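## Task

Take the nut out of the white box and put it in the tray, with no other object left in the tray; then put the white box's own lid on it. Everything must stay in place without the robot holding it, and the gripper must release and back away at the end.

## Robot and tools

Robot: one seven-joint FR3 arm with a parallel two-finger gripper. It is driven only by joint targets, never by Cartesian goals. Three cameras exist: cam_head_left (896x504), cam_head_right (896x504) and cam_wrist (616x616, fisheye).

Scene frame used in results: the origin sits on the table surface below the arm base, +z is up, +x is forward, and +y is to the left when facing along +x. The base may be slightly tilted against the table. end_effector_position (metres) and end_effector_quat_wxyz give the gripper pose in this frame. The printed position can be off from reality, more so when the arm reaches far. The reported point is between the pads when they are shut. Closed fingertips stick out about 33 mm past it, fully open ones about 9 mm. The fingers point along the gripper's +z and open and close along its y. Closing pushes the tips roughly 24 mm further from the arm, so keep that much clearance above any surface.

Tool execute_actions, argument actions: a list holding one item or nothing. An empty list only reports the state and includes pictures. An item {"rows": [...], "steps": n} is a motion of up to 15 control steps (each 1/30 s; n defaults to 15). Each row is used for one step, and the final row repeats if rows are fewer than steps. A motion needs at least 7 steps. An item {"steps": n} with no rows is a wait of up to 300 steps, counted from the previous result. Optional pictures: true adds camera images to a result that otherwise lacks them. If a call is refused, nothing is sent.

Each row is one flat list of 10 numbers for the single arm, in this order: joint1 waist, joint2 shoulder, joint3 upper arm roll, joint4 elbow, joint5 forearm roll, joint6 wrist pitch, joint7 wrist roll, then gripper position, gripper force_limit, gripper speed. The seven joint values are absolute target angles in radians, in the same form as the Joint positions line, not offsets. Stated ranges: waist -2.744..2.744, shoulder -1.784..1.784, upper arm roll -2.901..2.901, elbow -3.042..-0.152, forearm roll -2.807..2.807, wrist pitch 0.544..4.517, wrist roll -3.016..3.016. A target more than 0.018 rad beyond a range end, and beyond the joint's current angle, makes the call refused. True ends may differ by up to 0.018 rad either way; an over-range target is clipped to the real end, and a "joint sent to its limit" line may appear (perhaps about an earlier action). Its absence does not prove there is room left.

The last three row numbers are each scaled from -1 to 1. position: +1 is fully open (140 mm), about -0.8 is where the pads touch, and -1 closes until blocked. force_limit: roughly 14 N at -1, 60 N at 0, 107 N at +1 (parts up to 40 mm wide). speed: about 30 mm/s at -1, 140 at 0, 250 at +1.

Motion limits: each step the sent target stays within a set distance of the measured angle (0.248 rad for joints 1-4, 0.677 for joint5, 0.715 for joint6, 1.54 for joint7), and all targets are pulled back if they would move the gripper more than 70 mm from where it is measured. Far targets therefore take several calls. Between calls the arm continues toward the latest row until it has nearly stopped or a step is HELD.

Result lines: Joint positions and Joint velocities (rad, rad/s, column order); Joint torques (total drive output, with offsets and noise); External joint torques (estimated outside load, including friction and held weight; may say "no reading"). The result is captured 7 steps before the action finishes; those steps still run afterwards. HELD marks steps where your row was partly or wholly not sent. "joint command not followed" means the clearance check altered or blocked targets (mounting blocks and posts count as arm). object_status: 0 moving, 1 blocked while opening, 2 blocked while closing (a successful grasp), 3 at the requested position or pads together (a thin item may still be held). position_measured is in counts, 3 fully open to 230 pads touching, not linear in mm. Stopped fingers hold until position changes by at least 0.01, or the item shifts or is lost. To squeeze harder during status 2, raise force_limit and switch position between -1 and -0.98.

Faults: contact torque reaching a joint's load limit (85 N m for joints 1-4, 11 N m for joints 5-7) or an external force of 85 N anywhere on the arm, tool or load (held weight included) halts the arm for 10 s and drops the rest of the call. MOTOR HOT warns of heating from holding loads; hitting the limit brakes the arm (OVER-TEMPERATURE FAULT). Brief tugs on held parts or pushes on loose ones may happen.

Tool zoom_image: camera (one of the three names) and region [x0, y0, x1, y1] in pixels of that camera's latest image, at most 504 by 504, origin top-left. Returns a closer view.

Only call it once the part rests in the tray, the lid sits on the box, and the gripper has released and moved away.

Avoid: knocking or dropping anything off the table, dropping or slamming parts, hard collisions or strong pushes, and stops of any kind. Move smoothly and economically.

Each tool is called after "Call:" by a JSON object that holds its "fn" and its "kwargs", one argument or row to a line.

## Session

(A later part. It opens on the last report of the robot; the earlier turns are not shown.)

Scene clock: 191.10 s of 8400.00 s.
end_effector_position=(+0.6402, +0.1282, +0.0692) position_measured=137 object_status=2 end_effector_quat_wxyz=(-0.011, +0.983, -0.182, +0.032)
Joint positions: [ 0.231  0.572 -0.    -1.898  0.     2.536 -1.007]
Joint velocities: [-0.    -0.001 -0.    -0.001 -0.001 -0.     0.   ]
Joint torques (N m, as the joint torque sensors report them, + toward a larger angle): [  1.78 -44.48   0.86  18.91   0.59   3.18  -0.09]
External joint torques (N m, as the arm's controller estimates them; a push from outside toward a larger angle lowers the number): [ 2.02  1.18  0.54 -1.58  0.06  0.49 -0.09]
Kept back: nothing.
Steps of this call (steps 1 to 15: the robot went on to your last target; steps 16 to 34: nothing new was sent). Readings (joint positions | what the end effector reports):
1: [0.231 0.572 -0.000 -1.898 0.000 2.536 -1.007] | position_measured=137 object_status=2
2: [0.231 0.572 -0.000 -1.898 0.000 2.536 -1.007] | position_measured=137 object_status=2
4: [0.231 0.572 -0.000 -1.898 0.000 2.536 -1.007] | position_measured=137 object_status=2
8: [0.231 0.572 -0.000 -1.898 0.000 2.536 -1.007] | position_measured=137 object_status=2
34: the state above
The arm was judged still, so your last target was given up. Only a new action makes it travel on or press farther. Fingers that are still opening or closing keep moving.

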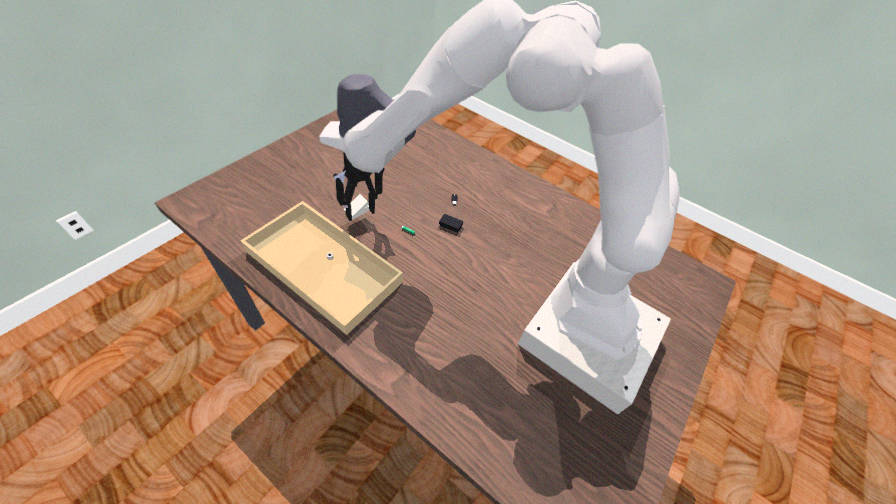

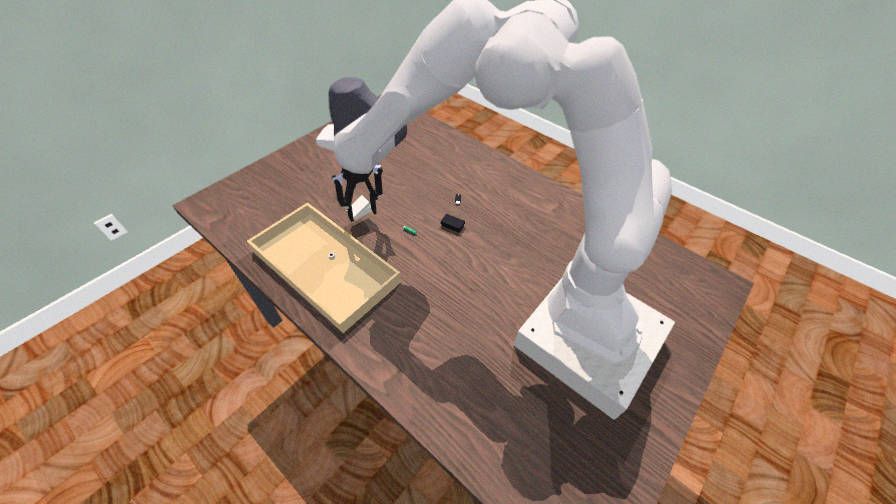

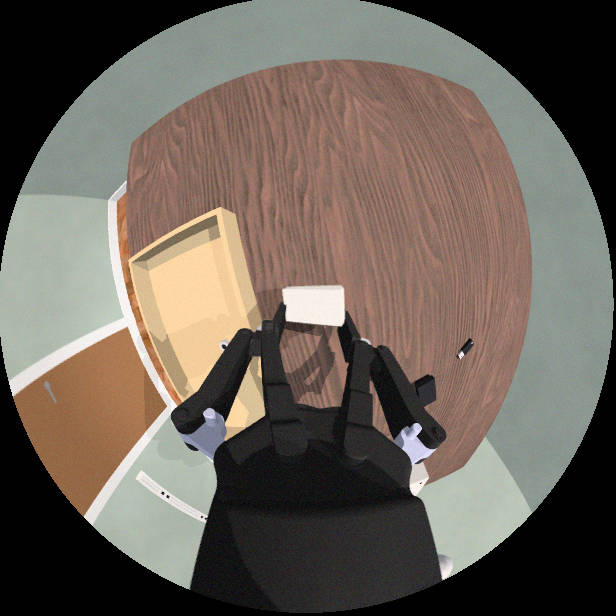

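Lower.

Call:
{"fn": "execute_actions", "kwargs": {
  "actions": [
    {"rows":[[0.233,0.60,0,-1.898,0,2.545,-1.007,-1,-0.5,0],[0.233,0.62,0,-1.898,0,2.555,-1.007,-1,-0.5,0],[0.233,0.628,0,-1.898,0,2.56,-1.007,-1,-0.5,0]],"steps":15}
  ],
  "pictures": false
}}

Call:
{"fn": "execute_actions", "kwargs": {
  "actions": [
    {"steps":30}
  ],
  "pictures": true
}}

Call:
{"fn": "zoom_image", "kwargs": {
  "camera": "cam_head_left",
  "region": [320,170,410,250]
}}

Scene clock: 191.63 s of 8400.00 s.
end_effector_position=(+0.6269, +0.1252, +0.0364) position_measured=137 object_status=2 end_effector_quat_wxyz=(-0.004, +0.983, -0.182, +0.015)
Joint positions: [ 0.231  0.625 -0.001 -1.898  0.     2.553 -1.007]
Joint velocities: [ 0.001 -0.044  0.     0.022  0.     0.041 -0.001]
Joint torques (N m, as the joint torque sensors report them, + toward a larger angle): [  1.97 -42.08   0.84  17.96   0.59   2.77  -0.04]
External joint torques (N m, as the arm's controller estimates them; a push from outside toward a larger angle lowers the number): [ 1.59 11.16  0.33 -5.56  0.05 -0.79 -0.04]
Steps of this call (steps 1 to 8: nothing new was sent; steps 9 to 16: the first 8 steps of this action). Readings (joint positions | what the end effector reports):
9: [0.231 0.574 -0.000 -1.897 0.000 2.538 -1.007] | position_measured=137 object_status=2
10: [0.231 0.582 -0.000 -1.895 0.000 2.541 -1.007] | position_measured=137 object_status=2
12: [0.231 0.604 -0.000 -1.895 0.000 2.547 -1.007] | position_measured=137 object_status=2
16: the state above

Scene clock: 192.63 s of 8400.00 s.
end_effector_position=(+0.6281, +0.1255, +0.0364) position_measured=137 object_status=2 end_effector_quat_wxyz=(-0.005, +0.983, -0.182, +0.017)
Joint positions: [ 0.231  0.626 -0.001 -1.898  0.     2.557 -1.007]
Joint velocities: [ 0.    -0.     0.001 -0.    -0.001 -0.     0.001]
Joint torques (N m, as the joint torque sensors report them, + toward a larger angle): [  1.62 -44.8    0.2   18.34   0.53   3.16  -0.07]
External joint torques (N m, as the arm's controller estimates them; a push from outside toward a larger angle lowers the number): [ 1.67  1.32 -0.33 -1.32  0.04  0.55 -0.07]
Kept back: nothing.
Steps of this call (steps 1 to 7: the last 7 steps of your previous action; steps 8 to 15: the robot went on to your last target; steps 16 to 30: nothing new was sent). Readings (joint positions | what the end effector reports):
1: [0.231 0.624 -0.001 -1.898 0.000 2.555 -1.007] | position_measured=137 object_status=2
2: [0.231 0.625 -0.001 -1.898 0.000 2.555 -1.007] | position_measured=137 object_status=2
4: [0.231 0.626 -0.001 -1.898 0.000 2.556 -1.007] | position_measured=137 object_status=2
8: [0.231 0.626 -0.001 -1.898 0.000 2.557 -1.007] | position_measured=137 object_status=2
30: the state above
The arm was judged still, so your last target was given up. Only a new action makes it travel on or press farther. Fingers that are still opening or closing keep moving.

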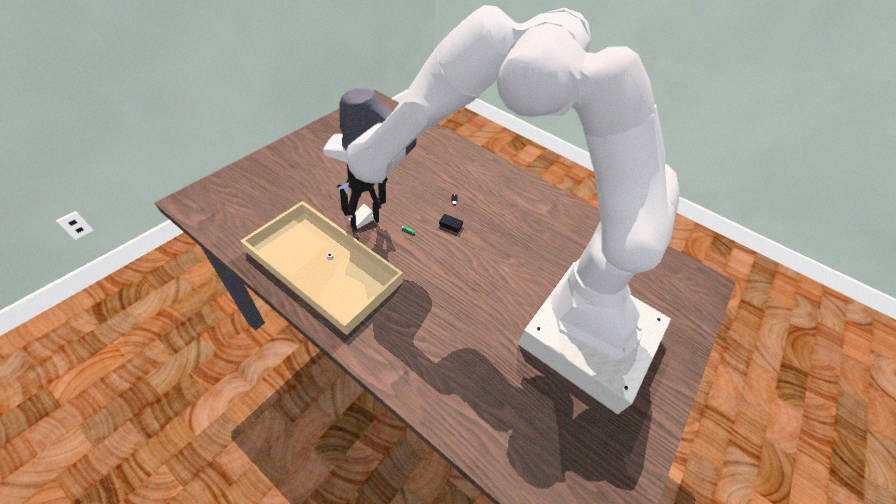

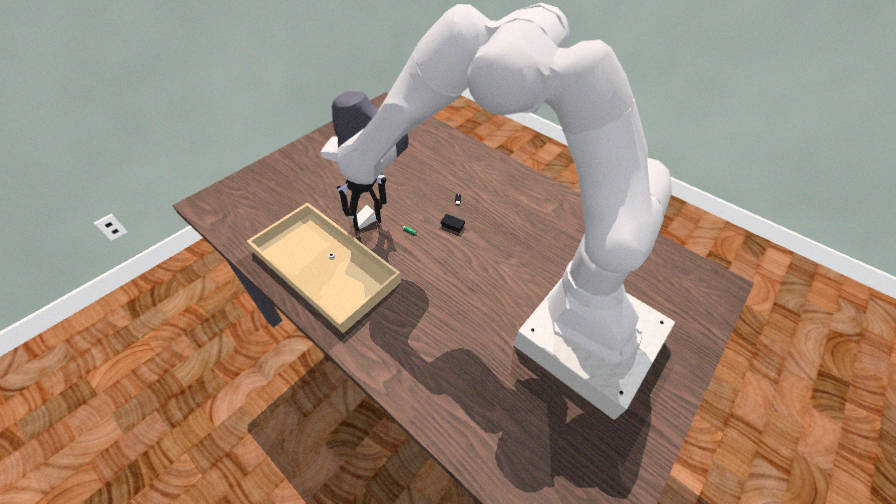

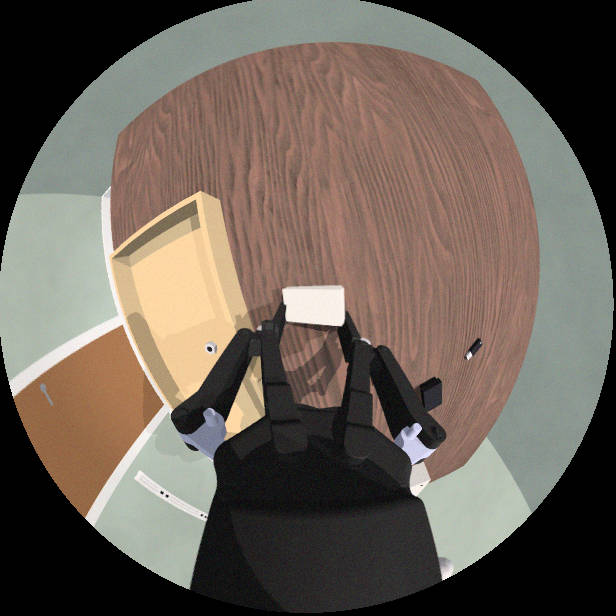

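Region (320, 170, 410, 250) of cam_head_left's 896x504 image, scaled by 5.600, with more detail than that image has.

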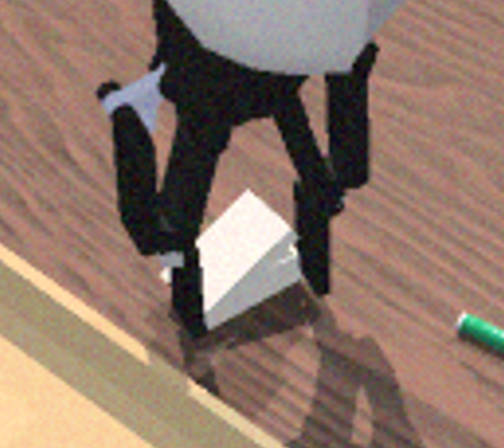

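Call:
{"fn": "execute_actions", "kwargs": {
  "actions": [
    {"rows":[[0.233,0.626,0,-1.898,0,2.558,-1.007,0.1,-0.5,-1]],"steps":15}
  ],
  "pictures": false
}}

Call:
{"fn": "execute_actions", "kwargs": {
  "actions": [
    {"steps":20}
  ],
  "pictures": true
}}

Call:
{"fn": "zoom_image", "kwargs": {
  "camera": "cam_head_left",
  "region": [320,170,410,250]
}}

Call:
{"fn": "zoom_image", "kwargs": {
  "camera": "cam_wrist",
  "region": [250,260,380,350]
}}

Scene clock: 193.17 s of 8400.00 s.
end_effector_position=(+0.6281, +0.1255, +0.0364) position_measured=126 object_status=0 end_effector_quat_wxyz=(-0.005, +0.983, -0.182, +0.017)
Joint positions: [ 0.231  0.626 -0.001 -1.898  0.     2.558 -1.007]
Joint velocities: [-0.    -0.     0.    -0.    -0.    -0.001  0.001]
Joint torques (N m, as the joint torque sensors report them, + toward a larger angle): [  2.53 -46.04   0.8   18.31   0.52   2.75  -0.04]
External joint torques (N m, as the arm's controller estimates them; a push from outside toward a larger angle lowers the number): [ 2.58  0.12  0.27 -1.37  0.03  0.14 -0.04]
Steps of this call (steps 1 to 8: nothing new was sent; steps 9 to 16: the first 8 steps of this action). Readings (joint positions | what the end effector reports):
9: [0.231 0.626 -0.001 -1.898 0.000 2.558 -1.007] | position_measured=137 object_status=0
10: [0.231 0.626 -0.001 -1.898 0.000 2.558 -1.007] | position_measured=137 object_status=0
12: [0.231 0.626 -0.001 -1.898 0.000 2.558 -1.007] | position_measured=132 object_status=0
16: the state above

Scene clock: 193.83 s of 8400.00 s.
end_effector_position=(+0.6281, +0.1255, +0.0364) position_measured=117 object_status=3 end_effector_quat_wxyz=(-0.005, +0.983, -0.182, +0.017)
Joint positions: [ 0.231  0.626 -0.001 -1.898  0.     2.558 -1.007]
Joint velocities: [ 0.001 -0.001  0.     0.     0.    -0.001  0.   ]
Joint torques (N m, as the joint torque sensors report them, + toward a larger angle): [  2.74 -45.84  -0.04  18.81   0.5    2.78  -0.09]
External joint torques (N m, as the arm's controller estimates them; a push from outside toward a larger angle lowers the number): [ 2.75  0.35 -0.59 -0.87  0.01  0.17 -0.09]
Kept back: nothing.
Steps of this call (steps 1 to 7: the last 7 steps of your previous action; steps 8 to 15: the robot went on to your last target; steps 16 to 20: nothing new was sent). Readings (joint positions | what the end effector reports):
1: [0.231 0.626 -0.001 -1.898 0.000 2.558 -1.007] | position_measured=124 object_status=0
2: [0.231 0.626 -0.001 -1.898 0.000 2.558 -1.007] | position_measured=123 object_status=0
4: [0.231 0.626 -0.001 -1.898 0.000 2.558 -1.007] | position_measured=119 object_status=0
8: [0.231 0.626 -0.001 -1.898 0.000 2.558 -1.007] | position_measured=117 object_status=0
20: the state above
The arm was judged still, so your last target was given up. Only a new action makes it travel on or press farther. Fingers that are still opening or closing keep moving.

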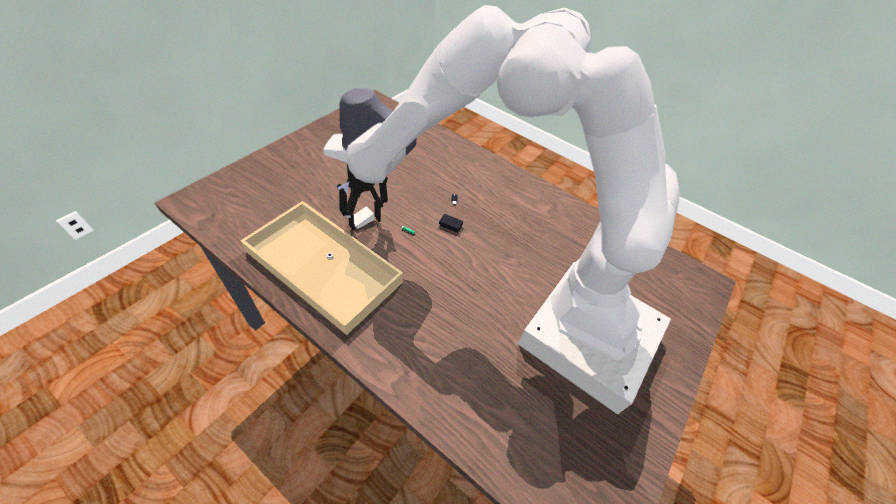

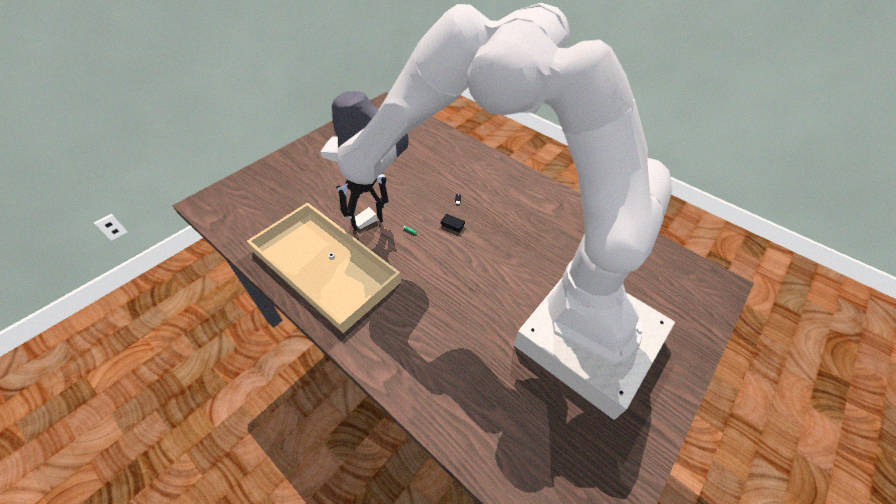

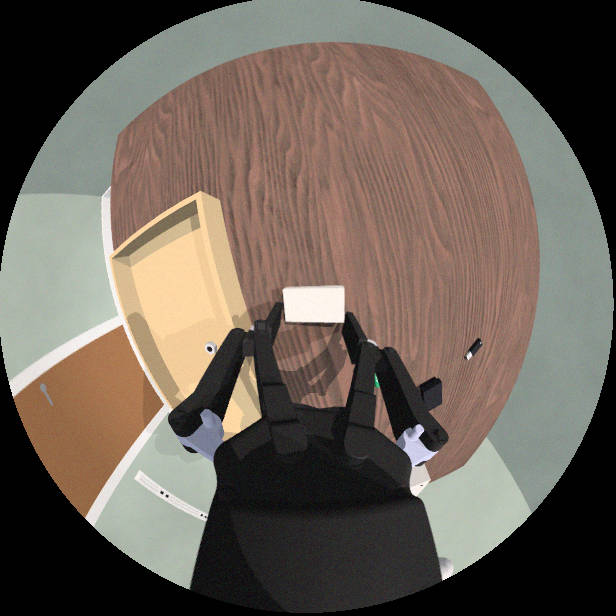

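Region (320, 170, 410, 250) of cam_head_left's 896x504 image, scaled by 5.600, with more detail than that image has.

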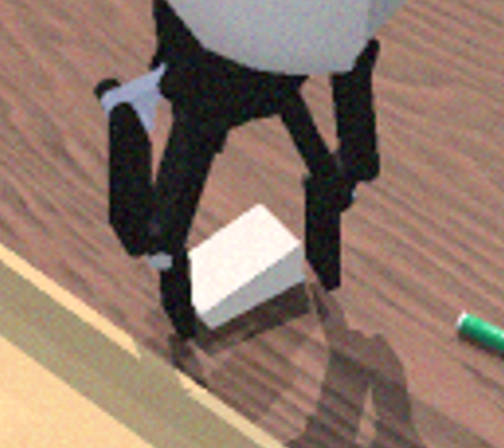

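Region (250, 260, 380, 350) of cam_wrist's 616x616 image, scaled by 3.877, with more detail than that image has; it fills the top 349 rows of this view, and the rest is white.

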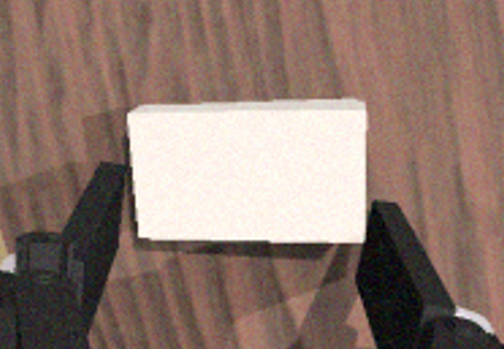

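Call:
{"fn": "execute_actions", "kwargs": {
  "actions": [
    {"rows":[[0.233,0.58,0,-1.92,0,2.53,-1.007,0.1,-0.5,0],[0.233,0.54,0,-1.95,0,2.515,-1.007,0.1,-0.5,0],[0.233,0.507,0,-1.964,0,2.505,-1.007,0.1,-0.5,0],[0.233,0.507,0,-1.964,0,2.505,-1.007,0.1,-0.5,0],[0.233,0.507,0,-1.964,0,2.505,-1.007,0.1,-0.5,0],[0.233,0.507,0,-1.964,0,2.505,-1.007,0.1,-0.5,0],[0.233,0.507,0,-1.964,0,2.505,-1.007,0.1,-0.5,0],[0.233,0.507,0,-1.964,0,2.505,-1.007,0.1,-0.5,0],[0.192,0.507,0,-1.964,0,2.505,-1.04,-1,-0.5,1]],"steps":15}
  ],
  "pictures": false
}}

Call:
{"fn": "execute_actions", "kwargs": {
  "actions": [
    {"steps":25}
  ],
  "pictures": false
}}

Call:
{"fn": "execute_actions", "kwargs": {
  "actions": [
    {"rows":[[0.192,0.535,0,-1.95,0,2.518,-1.04,-1,-0.5,1],[0.192,0.555,0,-1.938,0,2.527,-1.04,-1,-0.5,1]],"steps":15}
  ],
  "pictures": false
}}

Call:
{"fn": "execute_actions", "kwargs": {
  "actions": [
    {"steps":20}
  ],
  "pictures": true
}}

Call:
{"fn": "zoom_image", "kwargs": {
  "camera": "cam_head_left",
  "region": [320,170,410,250]
}}

Scene clock: 195.23 s of 8400.00 s.
end_effector_position=(+0.6252, +0.1251, +0.0851) position_measured=117 object_status=3 end_effector_quat_wxyz=(-0.010, +0.983, -0.182, +0.028)
Joint positions: [ 0.231  0.509 -0.001 -1.954  0.     2.521 -1.007]
Joint velocities: [ 0.001 -0.137 -0.001 -0.022  0.    -0.053  0.   ]
Joint torques (N m, as the joint torque sensors report them, + toward a larger angle): [  1.55 -37.01   0.4   14.24   0.56   1.65  -0.08]
External joint torques (N m, as the arm's controller estimates them; a push from outside toward a larger angle lowers the number): [ 1.7  -0.27  0.1  -2.47  0.08 -0.37 -0.08]
Steps of this call (steps 1 to 34: nothing new was sent; steps 35 to 42: the first 8 steps of this action). Readings (joint positions | what the end effector reports):
35: [0.231 0.620 -0.001 -1.904 0.000 2.554 -1.007] | position_measured=117 object_status=3
36: [0.231 0.604 -0.001 -1.919 0.000 2.547 -1.007] | position_measured=117 object_status=3
38: [0.231 0.558 -0.001 -1.946 0.000 2.532 -1.007] | position_measured=117 object_status=3
42: the state above

Scene clock: 196.07 s of 8400.00 s.
end_effector_position=(+0.6220, +0.0991, +0.0823) position_measured=232 object_status=3 end_effector_quat_wxyz=(-0.005, +0.982, -0.188, +0.020)
Joint positions: [ 0.192  0.506 -0.001 -1.962  0.     2.508 -1.035]
Joint velocities: [-0.001  0.001  0.    -0.002  0.001 -0.    -0.005]
Joint torques (N m, as the joint torque sensors report them, + toward a larger angle): [  0.61 -43.55   1.19  18.22   0.53   2.33  -0.22]
External joint torques (N m, as the arm's controller estimates them; a push from outside toward a larger angle lowers the number): [ 0.72  0.23  0.83 -2.11  0.   -0.28 -0.22]
Kept back: nothing.
Steps of this call (steps 1 to 7: the last 7 steps of your previous action; steps 8 to 25: the robot went on to your last target). Readings (joint positions | what the end effector reports):
1: [0.226 0.505 0.003 -1.955 0.000 2.519 -1.009] | position_measured=117 object_status=0
2: [0.219 0.504 0.004 -1.956 0.000 2.517 -1.012] | position_measured=126 object_status=0
4: [0.206 0.505 0.002 -1.959 0.000 2.514 -1.017] | position_measured=153 object_status=0
8: [0.192 0.506 -0.002 -1.962 0.000 2.510 -1.024] | position_measured=207 object_status=0
25: the state above

Scene clock: 196.33 s of 8400.00 s.
end_effector_position=(+0.6204, +0.0988, +0.0606) position_measured=232 object_status=3 end_effector_quat_wxyz=(-0.002, +0.982, -0.187, +0.012)
Joint positions: [ 0.192  0.554 -0.001 -1.943  0.     2.52  -1.036]
Joint velocities: [-0.     0.029  0.001  0.014  0.     0.02  -0.002]
Joint torques (N m, as the joint torque sensors report them, + toward a larger angle): [  0.55 -45.9    0.43  21.57   0.55   3.13  -0.19]
External joint torques (N m, as the arm's controller estimates them; a push from outside toward a larger angle lowers the number): [ 0.47  2.14 -0.17 -0.28  0.01  0.24 -0.18]
Steps of this call (steps 1 to 8: the first 8 steps of this action). Readings (joint positions | what the end effector reports):
1: [0.192 0.509 -0.001 -1.959 0.000 2.509 -1.035] | position_measured=232 object_status=3
2: [0.192 0.518 -0.001 -1.952 0.000 2.512 -1.035] | position_measured=232 object_status=3
4: [0.192 0.538 -0.001 -1.944 0.000 2.517 -1.035] | position_measured=232 object_status=3
8: the state above

Scene clock: 197.00 s of 8400.00 s.
end_effector_position=(+0.6234, +0.0993, +0.0620) position_measured=232 object_status=3 end_effector_quat_wxyz=(-0.004, +0.982, -0.187, +0.015)
Joint positions: [ 0.192  0.555 -0.001 -1.94   0.     2.524 -1.037]
Joint velocities: [ 0.    -0.     0.001  0.    -0.001  0.001  0.   ]
Joint torques (N m, as the joint torque sensors report them, + toward a larger angle): [  0.87 -43.95   0.77  19.9    0.61   3.08  -0.23]
External joint torques (N m, as the arm's controller estimates them; a push from outside toward a larger angle lowers the number): [ 1.02  0.86  0.4  -0.18  0.1   0.48 -0.23]
Kept back: nothing.
Steps of this call (steps 1 to 7: the last 7 steps of your previous action; steps 8 to 15: the robot went on to your last target; steps 16 to 20: nothing new was sent). Readings (joint positions | what the end effector reports):
1: [0.192 0.555 -0.001 -1.942 0.000 2.521 -1.036] | position_measured=232 object_status=3
2: [0.192 0.555 -0.001 -1.941 0.000 2.521 -1.036] | position_measured=232 object_status=3
4: [0.192 0.555 -0.001 -1.940 0.000 2.523 -1.036] | position_measured=232 object_status=3
8: [0.192 0.555 -0.001 -1.940 0.000 2.524 -1.036] | position_measured=232 object_status=3
20: the state above
The arm was judged still, so your last target was given up. Only a new action makes it travel on or press farther. Fingers that are still opening or closing keep moving.

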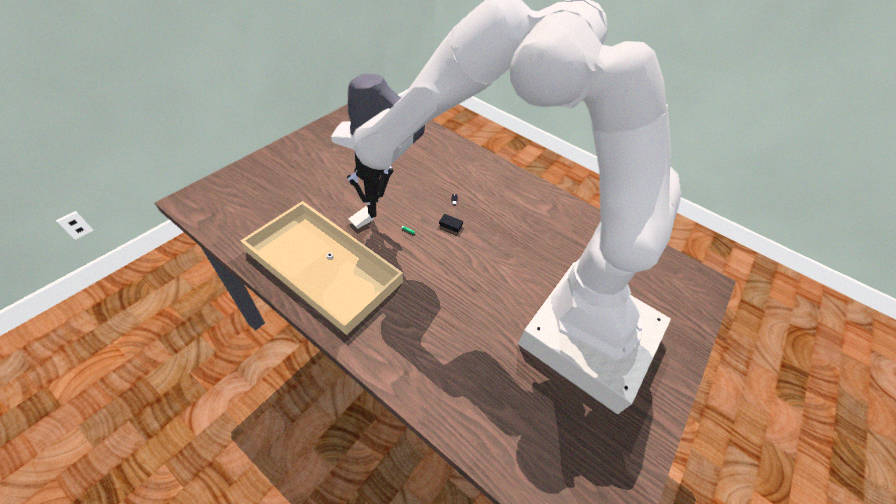

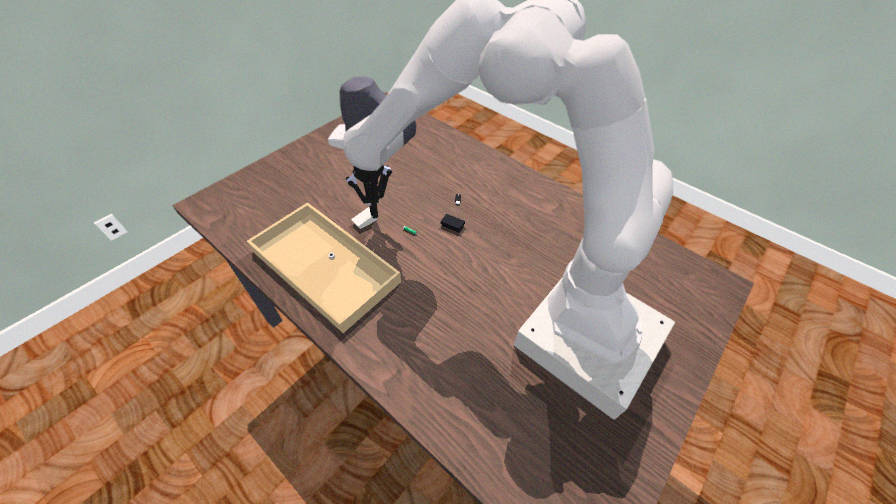

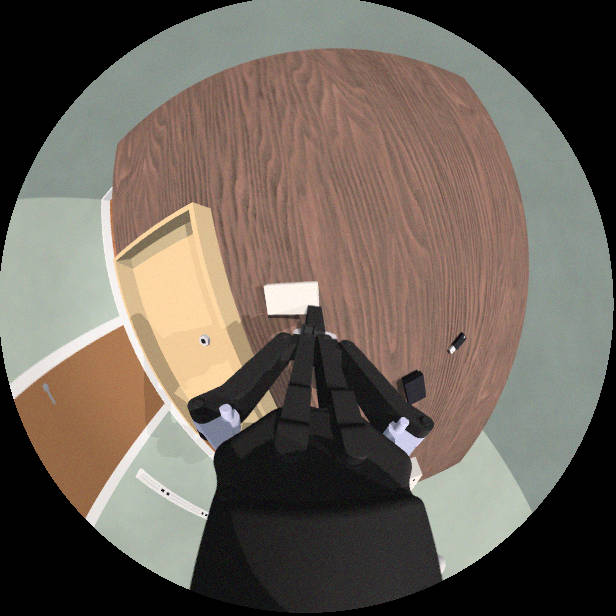

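Region (320, 170, 410, 250) of cam_head_left's 896x504 image, scaled by 5.600, with more detail than that image has.

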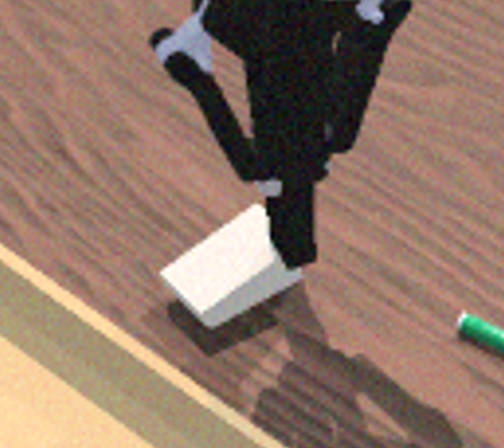

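Call:
{"fn": "execute_actions", "kwargs": {
  "actions": [
    {"rows":[[0.204,0.57,0,-1.907,0,2.51,-1.04,-1,-0.5,1]],"steps":15}
  ],
  "pictures": false
}}

Call:
{"fn": "execute_actions", "kwargs": {
  "actions": [
    {"steps":20}
  ],
  "pictures": false
}}

Call:
{"fn": "execute_actions", "kwargs": {
  "actions": [
    {"rows":[[0.204,0.585,0,-1.905,0,2.525,-1.04,-1,-0.5,1]],"steps":15}
  ],
  "pictures": false
}}

Call:
{"fn": "execute_actions", "kwargs": {
  "actions": [
    {"steps":20}
  ],
  "pictures": true
}}

Call:
{"fn": "zoom_image", "kwargs": {
  "camera": "cam_head_left",
  "region": [320,170,410,250]
}}

Scene clock: 197.67 s of 8400.00 s.
end_effector_position=(+0.6320, +0.1076, +0.0649) position_measured=232 object_status=3 end_effector_quat_wxyz=(-0.005, +0.983, -0.182, +0.019)
Joint positions: [ 0.202  0.567 -0.    -1.91   0.     2.515 -1.037]
Joint velocities: [ 0.005  0.009 -0.     0.016 -0.001 -0.015 -0.001]
Joint torques (N m, as the joint torque sensors report them, + toward a larger angle): [  1.86 -43.81   0.43  19.21   0.6    2.39  -0.14]
External joint torques (N m, as the arm's controller estimates them; a push from outside toward a larger angle lowers the number): [ 2.82  1.22  0.74 -0.82  0.06 -0.19 -0.14]
Steps of this call (steps 1 to 12: nothing new was sent; steps 13 to 20: the first 8 steps of this action). Readings (joint positions | what the end effector reports):
13: [0.193 0.558 -0.001 -1.934 0.000 2.522 -1.037] | position_measured=232 object_status=3
14: [0.195 0.562 -0.001 -1.925 0.000 2.520 -1.037] | position_measured=232 object_status=3
16: [0.199 0.566 -0.001 -1.916 0.000 2.518 -1.037] | position_measured=232 object_status=3
20: the state above

Scene clock: 198.33 s of 8400.00 s.
end_effector_position=(+0.6313, +0.1075, +0.0644) position_measured=232 object_status=3 end_effector_quat_wxyz=(-0.005, +0.983, -0.182, +0.018)
Joint positions: [ 0.202  0.568 -0.    -1.909  0.     2.513 -1.037]
Joint velocities: [-0.    -0.001 -0.    -0.001  0.     0.     0.001]
Joint torques (N m, as the joint torque sensors report them, + toward a larger angle): [  1.7  -43.95   0.89  19.92   0.58   2.37  -0.18]
External joint torques (N m, as the arm's controller estimates them; a push from outside toward a larger angle lowers the number): [ 1.87  1.48  0.51 -0.4   0.06 -0.25 -0.18]
Kept back: nothing.
Steps of this call (steps 1 to 7: the last 7 steps of your previous action; steps 8 to 15: the robot went on to your last target; steps 16 to 20: nothing new was sent). Readings (joint positions | what the end effector reports):
1: [0.202 0.568 -0.000 -1.910 0.000 2.515 -1.037] | position_measured=232 object_status=3
2: [0.202 0.568 -0.000 -1.909 0.000 2.514 -1.037] | position_measured=232 object_status=3
4: [0.202 0.568 -0.000 -1.909 0.000 2.514 -1.037] | position_measured=232 object_status=3
8: [0.202 0.568 -0.000 -1.909 0.000 2.513 -1.037] | position_measured=232 object_status=3
20: the state above
The arm was judged still, so your last target was given up. Only a new action makes it travel on or press farther. Fingers that are still opening or closing keep moving.

Scene clock: 198.60 s of 8400.00 s.
end_effector_position=(+0.6324, +0.1077, +0.0595) position_measured=232 object_status=3 end_effector_quat_wxyz=(-0.005, +0.983, -0.182, +0.018)
Joint positions: [ 0.202  0.58  -0.    -1.905  0.     2.522 -1.037]
Joint velocities: [-0.     0.002 -0.     0.     0.     0.009  0.   ]
Joint torques (N m, as the joint torque sensors report them, + toward a larger angle): [  1.76 -41.93   0.83  18.49   0.61   3.07  -0.22]
External joint torques (N m, as the arm's controller estimates them; a push from outside toward a larger angle lowers the number): [ 1.83  4.52  0.36 -2.36  0.09  0.25 -0.22]
Steps of this call (steps 1 to 8: the first 8 steps of this action). Readings (joint positions | what the end effector reports):
1: [0.202 0.570 -0.000 -1.908 0.000 2.514 -1.037] | position_measured=232 object_status=3
2: [0.202 0.573 -0.000 -1.907 0.000 2.516 -1.037] | position_measured=232 object_status=3
4: [0.202 0.579 -0.000 -1.906 0.000 2.519 -1.037] | position_measured=232 object_status=3
8: the state above

Scene clock: 199.27 s of 8400.00 s.
end_effector_position=(+0.6326, +0.1077, +0.0596) position_measured=232 object_status=3 end_effector_quat_wxyz=(-0.005, +0.983, -0.182, +0.018)
Joint positions: [ 0.202  0.58  -0.    -1.905  0.     2.522 -1.037]
Joint velocities: [-0.     0.001 -0.002 -0.002  0.001 -0.001 -0.   ]
Joint torques (N m, as the joint torque sensors report them, + toward a larger angle): [  1.88 -41.63   0.47  19.22   0.52   3.14  -0.24]
External joint torques (N m, as the arm's controller estimates them; a push from outside toward a larger angle lowers the number): [ 1.99  3.81  0.03 -0.93  0.    0.53 -0.24]
Kept back: nothing.
Steps of this call (steps 1 to 7: the last 7 steps of your previous action; steps 8 to 15: the robot went on to your last target; steps 16 to 20: nothing new was sent). Readings (joint positions | what the end effector reports):
1: [0.202 0.580 -0.000 -1.905 0.000 2.522 -1.037] | position_measured=232 object_status=3
2: [0.202 0.580 -0.000 -1.905 0.000 2.522 -1.037] | position_measured=232 object_status=3
4: [0.202 0.580 -0.000 -1.905 0.000 2.522 -1.037] | position_measured=232 object_status=3
8: [0.202 0.580 -0.000 -1.905 0.000 2.522 -1.037] | position_measured=232 object_status=3
20: the state above
The arm was judged still, so your last target was given up. Only a new action makes it travel on or press farther. Fingers that are still opening or closing keep moving.

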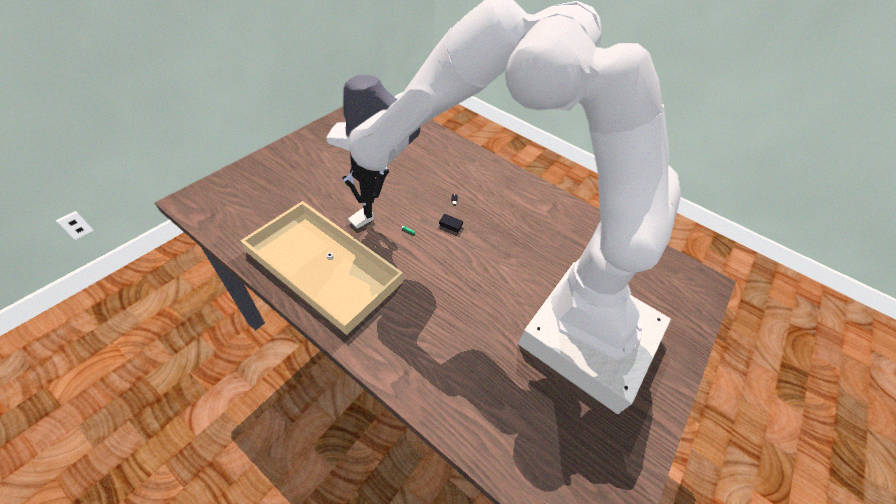

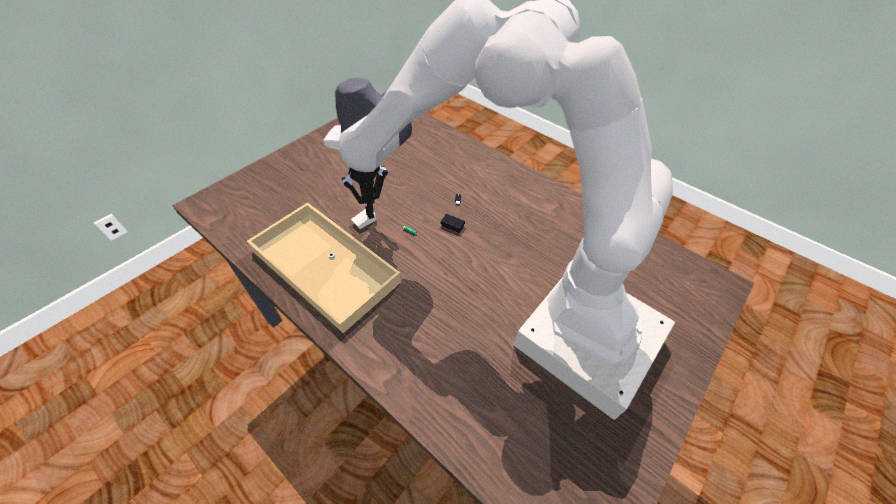

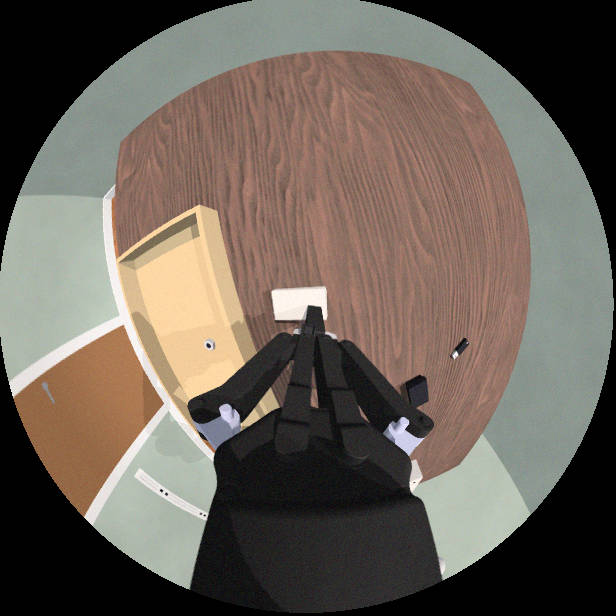

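Region (320, 170, 410, 250) of cam_head_left's 896x504 image, scaled by 5.600, with more detail than that image has.

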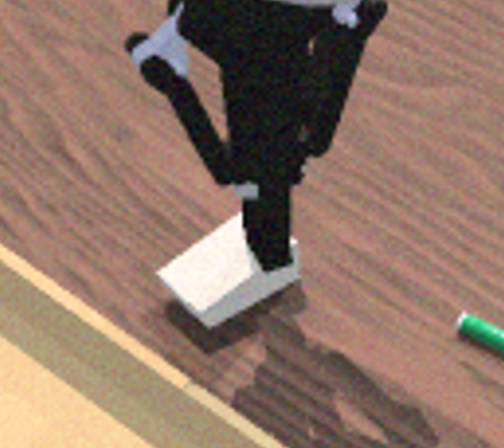

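Call:
{"fn": "execute_actions", "kwargs": {
  "actions": [
    {"rows":[[0.194,0.587,0,-1.905,0,2.527,-1.04,-1,-0.5,1]],"steps":15}
  ],
  "pictures": false
}}

Call:
{"fn": "execute_actions", "kwargs": {
  "actions": [
    {"rows":[[0.196,0.597,0,-1.888,0,2.52,-1.04,-1,-0.5,1]],"steps":15}
  ],
  "pictures": true
}}

Call:
{"fn": "zoom_image", "kwargs": {
  "camera": "cam_head_left",
  "region": [320,170,410,250]
}}

Scene clock: 200.07 s of 8400.00 s.
end_effector_position=(+0.6341, +0.1056, +0.0595) position_measured=232 object_status=3 end_effector_quat_wxyz=(-0.006, +0.983, -0.183, +0.020)
Joint positions: [ 0.198  0.581  0.    -1.905  0.     2.526 -1.037]
Joint velocities: [-0.002  0.001  0.     0.002  0.     0.005  0.   ]
Joint torques (N m, as the joint torque sensors report them, + toward a larger angle): [ -2.01 -40.95   0.15  18.64   0.6    2.69  -0.16]
External joint torques (N m, as the arm's controller estimates them; a push from outside toward a larger angle lowers the number): [-2.05  4.84 -0.45 -1.7   0.09  0.02 -0.16]
Steps of this call (steps 1 to 16: nothing new was sent; steps 17 to 24: the first 8 steps of this action). Readings (joint positions | what the end effector reports):
17: [0.201 0.580 -0.000 -1.905 0.000 2.522 -1.037] | position_measured=232 object_status=3
18: [0.201 0.580 0.000 -1.905 0.000 2.523 -1.037] | position_measured=232 object_status=3
20: [0.199 0.581 0.000 -1.905 0.000 2.524 -1.037] | position_measured=232 object_status=3
24: the state above

Scene clock: 200.57 s of 8400.00 s.
end_effector_position=(+0.6391, +0.1064, +0.0595) position_measured=232 object_status=3 end_effector_quat_wxyz=(-0.007, +0.983, -0.184, +0.022)
Joint positions: [ 0.198  0.591  0.    -1.889  0.     2.524 -1.037]
Joint velocities: [-0.002  0.003 -0.001  0.01   0.    -0.003 -0.   ]
Joint torques (N m, as the joint torque sensors report them, + toward a larger angle): [  0.04 -41.38   0.04  18.69   0.65   2.28  -0.28]
External joint torques (N m, as the arm's controller estimates them; a push from outside toward a larger angle lowers the number): [ 0.36  4.86 -0.25 -1.73  0.12 -0.38 -0.28]
Steps of this call (steps 1 to 7: the last 7 steps of your previous action; steps 8 to 15: the first 8 steps of this action). Readings (joint positions | what the end effector reports):
8: [0.198 0.583 0.000 -1.901 0.000 2.525 -1.037] | position_measured=232 object_status=3
9: [0.198 0.586 0.000 -1.896 0.000 2.525 -1.037] | position_measured=232 object_status=3
11: [0.198 0.589 0.000 -1.892 0.000 2.525 -1.037] | position_measured=232 object_status=3
15: the state above

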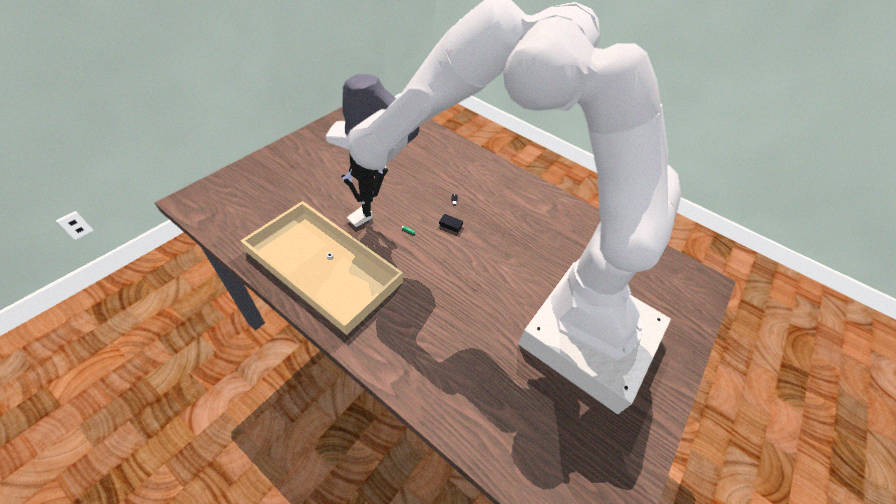

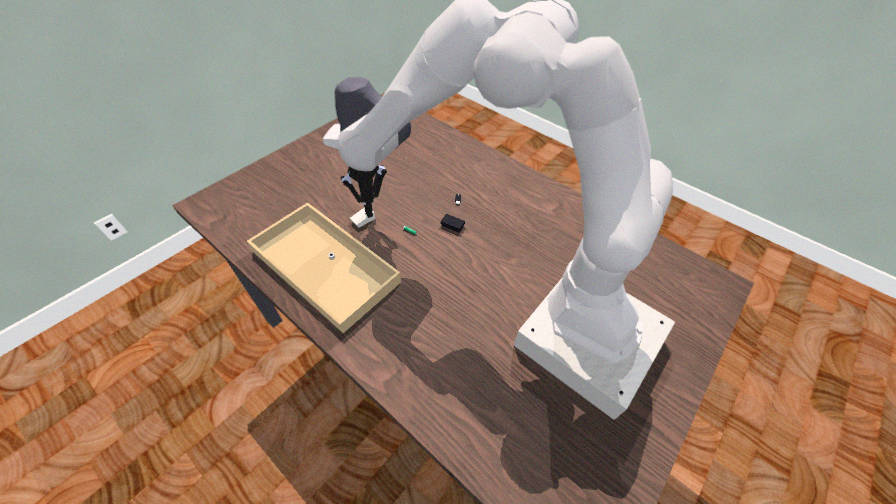

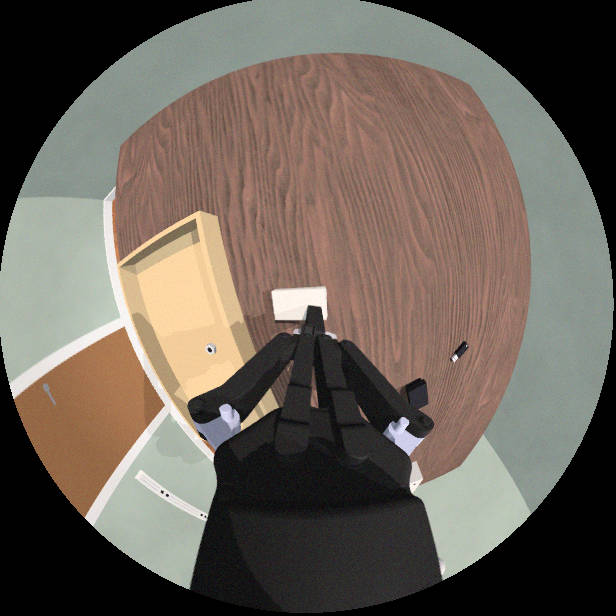

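Region (320, 170, 410, 250) of cam_head_left's 896x504 image, scaled by 5.600, with more detail than that image has.

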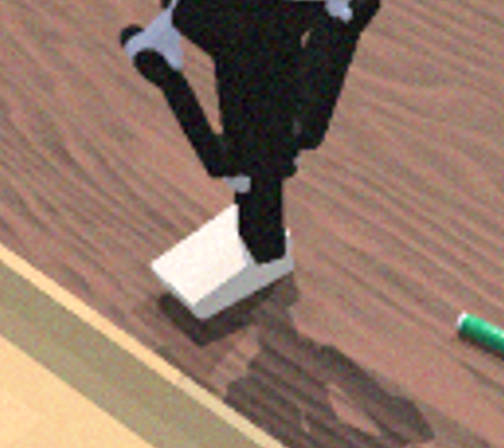

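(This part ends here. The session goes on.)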